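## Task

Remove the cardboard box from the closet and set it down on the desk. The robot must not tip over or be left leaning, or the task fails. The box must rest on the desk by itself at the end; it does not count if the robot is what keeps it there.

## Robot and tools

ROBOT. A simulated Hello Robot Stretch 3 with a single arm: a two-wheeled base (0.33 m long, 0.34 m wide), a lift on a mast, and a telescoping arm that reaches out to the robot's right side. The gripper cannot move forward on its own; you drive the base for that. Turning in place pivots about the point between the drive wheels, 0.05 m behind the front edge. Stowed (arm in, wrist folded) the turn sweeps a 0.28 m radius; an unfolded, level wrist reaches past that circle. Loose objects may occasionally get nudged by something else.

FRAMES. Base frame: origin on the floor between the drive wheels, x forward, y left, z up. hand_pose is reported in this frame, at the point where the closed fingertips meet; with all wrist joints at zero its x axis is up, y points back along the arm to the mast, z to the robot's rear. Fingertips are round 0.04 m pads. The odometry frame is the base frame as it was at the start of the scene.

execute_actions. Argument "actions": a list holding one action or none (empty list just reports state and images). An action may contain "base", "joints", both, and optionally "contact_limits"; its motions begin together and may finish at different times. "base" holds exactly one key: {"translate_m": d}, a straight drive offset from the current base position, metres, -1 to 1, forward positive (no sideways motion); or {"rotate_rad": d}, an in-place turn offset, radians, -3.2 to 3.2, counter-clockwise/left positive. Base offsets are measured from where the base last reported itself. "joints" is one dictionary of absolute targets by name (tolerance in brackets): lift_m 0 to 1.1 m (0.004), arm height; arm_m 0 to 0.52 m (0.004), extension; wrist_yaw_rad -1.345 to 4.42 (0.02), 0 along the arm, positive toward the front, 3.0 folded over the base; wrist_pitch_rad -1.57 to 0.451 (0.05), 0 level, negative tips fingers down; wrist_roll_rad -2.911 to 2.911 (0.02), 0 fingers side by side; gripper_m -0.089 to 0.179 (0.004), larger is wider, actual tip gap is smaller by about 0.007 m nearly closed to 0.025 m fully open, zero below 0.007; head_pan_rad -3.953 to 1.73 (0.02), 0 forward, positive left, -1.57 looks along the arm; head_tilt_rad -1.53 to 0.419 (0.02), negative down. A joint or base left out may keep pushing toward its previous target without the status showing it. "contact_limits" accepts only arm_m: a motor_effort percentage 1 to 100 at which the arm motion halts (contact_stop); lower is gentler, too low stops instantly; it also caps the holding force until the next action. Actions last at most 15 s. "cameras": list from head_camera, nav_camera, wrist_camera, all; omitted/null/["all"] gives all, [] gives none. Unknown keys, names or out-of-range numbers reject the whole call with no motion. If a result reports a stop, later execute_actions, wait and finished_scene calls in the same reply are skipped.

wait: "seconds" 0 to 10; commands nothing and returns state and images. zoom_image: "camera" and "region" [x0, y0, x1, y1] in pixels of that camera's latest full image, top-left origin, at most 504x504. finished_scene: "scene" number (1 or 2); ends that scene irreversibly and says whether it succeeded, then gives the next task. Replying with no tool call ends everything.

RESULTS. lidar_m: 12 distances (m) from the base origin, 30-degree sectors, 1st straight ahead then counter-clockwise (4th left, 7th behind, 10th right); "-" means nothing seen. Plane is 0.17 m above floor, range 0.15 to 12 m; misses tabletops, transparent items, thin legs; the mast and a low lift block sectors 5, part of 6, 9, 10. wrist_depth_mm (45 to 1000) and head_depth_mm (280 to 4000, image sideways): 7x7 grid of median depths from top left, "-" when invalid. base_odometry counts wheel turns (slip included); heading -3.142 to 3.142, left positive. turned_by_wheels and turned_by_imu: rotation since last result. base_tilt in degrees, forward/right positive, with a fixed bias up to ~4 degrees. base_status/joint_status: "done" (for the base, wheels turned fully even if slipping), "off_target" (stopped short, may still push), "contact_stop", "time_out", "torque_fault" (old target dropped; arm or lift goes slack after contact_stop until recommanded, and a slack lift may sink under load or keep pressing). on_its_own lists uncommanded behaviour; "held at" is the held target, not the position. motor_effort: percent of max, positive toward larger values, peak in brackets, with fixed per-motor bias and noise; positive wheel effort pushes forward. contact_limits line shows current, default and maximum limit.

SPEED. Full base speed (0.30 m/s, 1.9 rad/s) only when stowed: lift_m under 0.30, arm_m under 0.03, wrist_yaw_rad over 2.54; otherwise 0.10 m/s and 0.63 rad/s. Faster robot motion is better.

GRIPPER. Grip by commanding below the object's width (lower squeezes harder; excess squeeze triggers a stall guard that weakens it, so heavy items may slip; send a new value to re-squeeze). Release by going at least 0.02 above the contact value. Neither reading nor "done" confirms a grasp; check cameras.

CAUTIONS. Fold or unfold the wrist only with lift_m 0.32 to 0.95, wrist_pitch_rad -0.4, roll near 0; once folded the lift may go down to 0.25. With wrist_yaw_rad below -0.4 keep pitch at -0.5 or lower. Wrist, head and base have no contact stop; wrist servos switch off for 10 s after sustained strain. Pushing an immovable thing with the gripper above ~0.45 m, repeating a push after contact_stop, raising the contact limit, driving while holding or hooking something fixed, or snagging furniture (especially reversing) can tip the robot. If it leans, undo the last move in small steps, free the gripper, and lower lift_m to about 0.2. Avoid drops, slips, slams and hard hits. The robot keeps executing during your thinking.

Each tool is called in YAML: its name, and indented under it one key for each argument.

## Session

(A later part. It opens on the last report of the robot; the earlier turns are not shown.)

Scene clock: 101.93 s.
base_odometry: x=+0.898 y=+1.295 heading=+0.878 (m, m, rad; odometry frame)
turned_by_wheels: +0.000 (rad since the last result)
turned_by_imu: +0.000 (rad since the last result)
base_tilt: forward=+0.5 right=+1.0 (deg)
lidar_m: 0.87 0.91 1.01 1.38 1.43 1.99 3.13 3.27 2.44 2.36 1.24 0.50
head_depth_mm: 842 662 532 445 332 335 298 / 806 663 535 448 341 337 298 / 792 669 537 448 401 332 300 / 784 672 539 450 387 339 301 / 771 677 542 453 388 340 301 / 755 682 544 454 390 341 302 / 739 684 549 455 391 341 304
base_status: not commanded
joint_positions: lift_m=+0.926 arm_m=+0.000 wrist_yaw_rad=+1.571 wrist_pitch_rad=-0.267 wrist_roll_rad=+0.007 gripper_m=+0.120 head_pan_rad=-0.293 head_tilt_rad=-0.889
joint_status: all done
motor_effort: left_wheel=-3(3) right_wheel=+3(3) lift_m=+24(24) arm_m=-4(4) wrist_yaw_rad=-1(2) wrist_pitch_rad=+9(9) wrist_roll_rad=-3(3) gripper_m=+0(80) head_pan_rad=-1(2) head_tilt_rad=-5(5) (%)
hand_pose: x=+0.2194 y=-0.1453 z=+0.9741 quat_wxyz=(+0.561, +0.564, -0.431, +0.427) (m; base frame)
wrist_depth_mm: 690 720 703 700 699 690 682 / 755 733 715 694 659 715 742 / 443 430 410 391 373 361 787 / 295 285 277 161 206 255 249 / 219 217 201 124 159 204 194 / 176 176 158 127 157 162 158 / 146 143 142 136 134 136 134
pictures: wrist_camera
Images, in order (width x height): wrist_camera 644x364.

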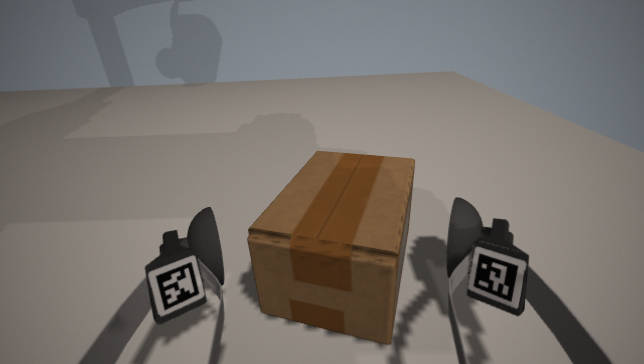

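Released. Lift the gripper clear quickly.

execute_actions:
  actions:
    - {"joints": {"lift_m": 0.96, "wrist_pitch_rad": 0.0}}
  cameras: ["wrist_camera", "head_camera"]

Scene clock: 103.13 s.
base_odometry: x=+0.898 y=+1.295 heading=+0.878 (m, m, rad; odometry frame)
turned_by_wheels: +0.000 (rad since the last result)
turned_by_imu: +0.000 (rad since the last result)
base_tilt: forward=+0.5 right=+1.0 (deg)
lidar_m: 0.87 0.91 1.02 1.37 1.43 1.99 3.16 3.26 2.44 2.35 1.24 0.50
head_depth_mm: 842 662 532 445 333 335 298 / 807 664 537 448 340 336 299 / 792 667 536 477 378 338 300 / 782 674 539 451 387 339 300 / 776 679 543 453 388 340 302 / 756 681 546 454 389 340 303 / 738 684 546 457 391 341 304
base_status: not commanded
joint_positions: lift_m=+0.960 arm_m=+0.000 wrist_yaw_rad=+1.571 wrist_pitch_rad=-0.024 wrist_roll_rad=+0.007 gripper_m=+0.120 head_pan_rad=-0.293 head_tilt_rad=-0.889
joint_status: all done
motor_effort: left_wheel=-3(3) right_wheel=+3(3) lift_m=+36(40) arm_m=-4(4) wrist_yaw_rad=-1(1) wrist_pitch_rad=+10(11) wrist_roll_rad=-3(3) gripper_m=-1(0) head_pan_rad=-2(3) head_tilt_rad=-6(7) (%)
hand_pose: x=+0.2342 y=-0.1452 z=+1.0682 quat_wxyz=(+0.505, +0.508, -0.495, +0.492) (m; base frame)
wrist_depth_mm: 722 716 733 712 717 720 715 / 780 755 751 731 754 745 740 / 788 780 763 773 763 762 757 / 814 828 780 803 749 807 782 / 513 499 478 467 454 514 823 / 353 361 338 333 324 325 315 / 276 268 263 197 234 251 248
pictures: head_camera (sideways: a quarter turn clockwise sets it upright), wrist_camera
Images, in order (width x height): head_camera 896x504, wrist_camera 644x364.

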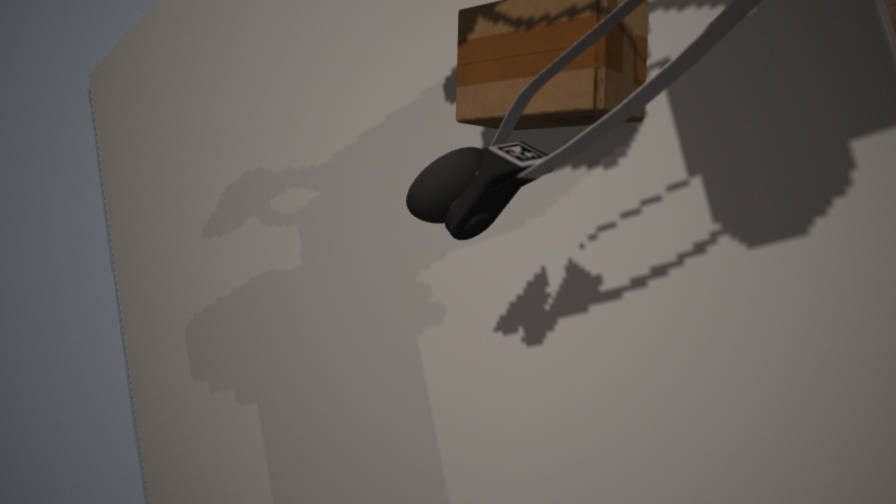

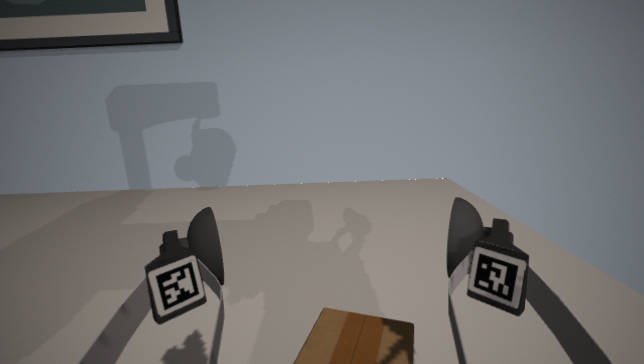

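execute_actions:
  actions: []

Scene clock: 103.33 s.
base_odometry: x=+0.898 y=+1.295 heading=+0.878 (m, m, rad; odometry frame)
turned_by_wheels: +0.000 (rad since the last result)
turned_by_imu: +0.000 (rad since the last result)
base_tilt: forward=+0.5 right=+1.0 (deg)
lidar_m: 0.87 0.91 1.01 1.38 1.43 1.99 3.14 3.27 2.44 2.36 1.24 0.50
head_depth_mm: 843 664 533 446 333 335 299 / 804 666 533 448 340 336 300 / 796 670 536 476 378 337 300 / 788 675 538 452 387 339 301 / 773 674 541 453 388 340 302 / 754 684 546 455 390 341 302 / 738 687 546 455 392 342 303
base_status: not commanded
joint_positions: lift_m=+0.960 arm_m=+0.000 wrist_yaw_rad=+1.571 wrist_pitch_rad=-0.024 wrist_roll_rad=+0.007 gripper_m=+0.120 head_pan_rad=-0.293 head_tilt_rad=-0.889
joint_status: all done
motor_effort: left_wheel=-3(3) right_wheel=+3(3) lift_m=+35(40) arm_m=-4(4) wrist_yaw_rad=-1(1) wrist_pitch_rad=+10(11) wrist_roll_rad=-3(3) gripper_m=+0(0) head_pan_rad=-3(3) head_tilt_rad=-5(7) (%)
hand_pose: x=+0.2342 y=-0.1452 z=+1.0682 quat_wxyz=(+0.505, +0.508, -0.495, +0.492) (m; base frame)
wrist_depth_mm: 718 725 738 712 723 725 696 / 757 754 746 734 736 730 722 / 792 777 786 774 769 778 755 / 822 805 809 785 735 793 778 / 506 505 479 464 455 525 809 / 356 363 339 335 326 323 316 / 274 267 264 197 234 253 251
pictures: head_camera (sideways: a quarter turn clockwise sets it upright), nav_camera (sideways: a quarter turn counterclockwise sets it upright), wrist_camera
Images, in order (width x height): head_camera 896x504, nav_camera 672x504, wrist_camera 644x364.

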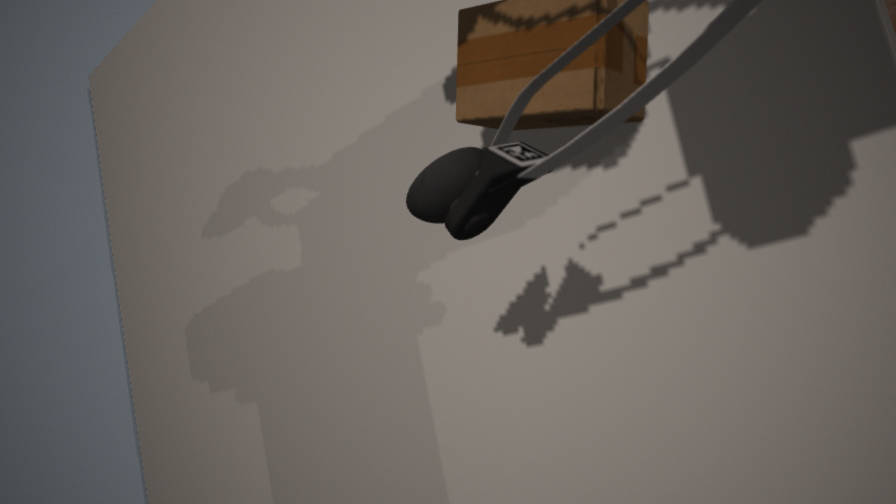

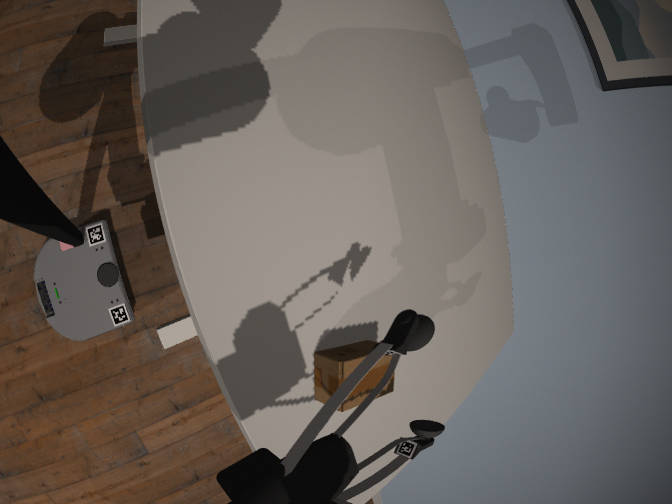

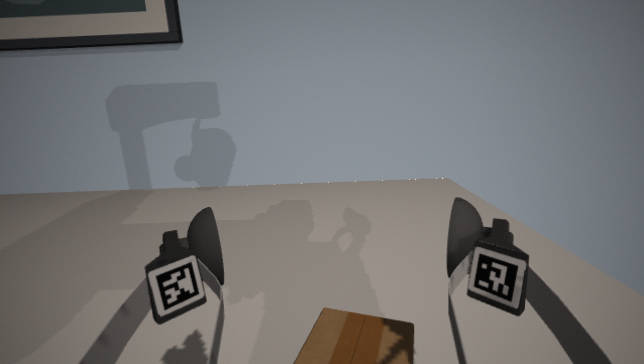

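The box is sitting on the desk and the gripper is clear of it.

finished_scene:
  scene: 2

The scene is finished: the task was done.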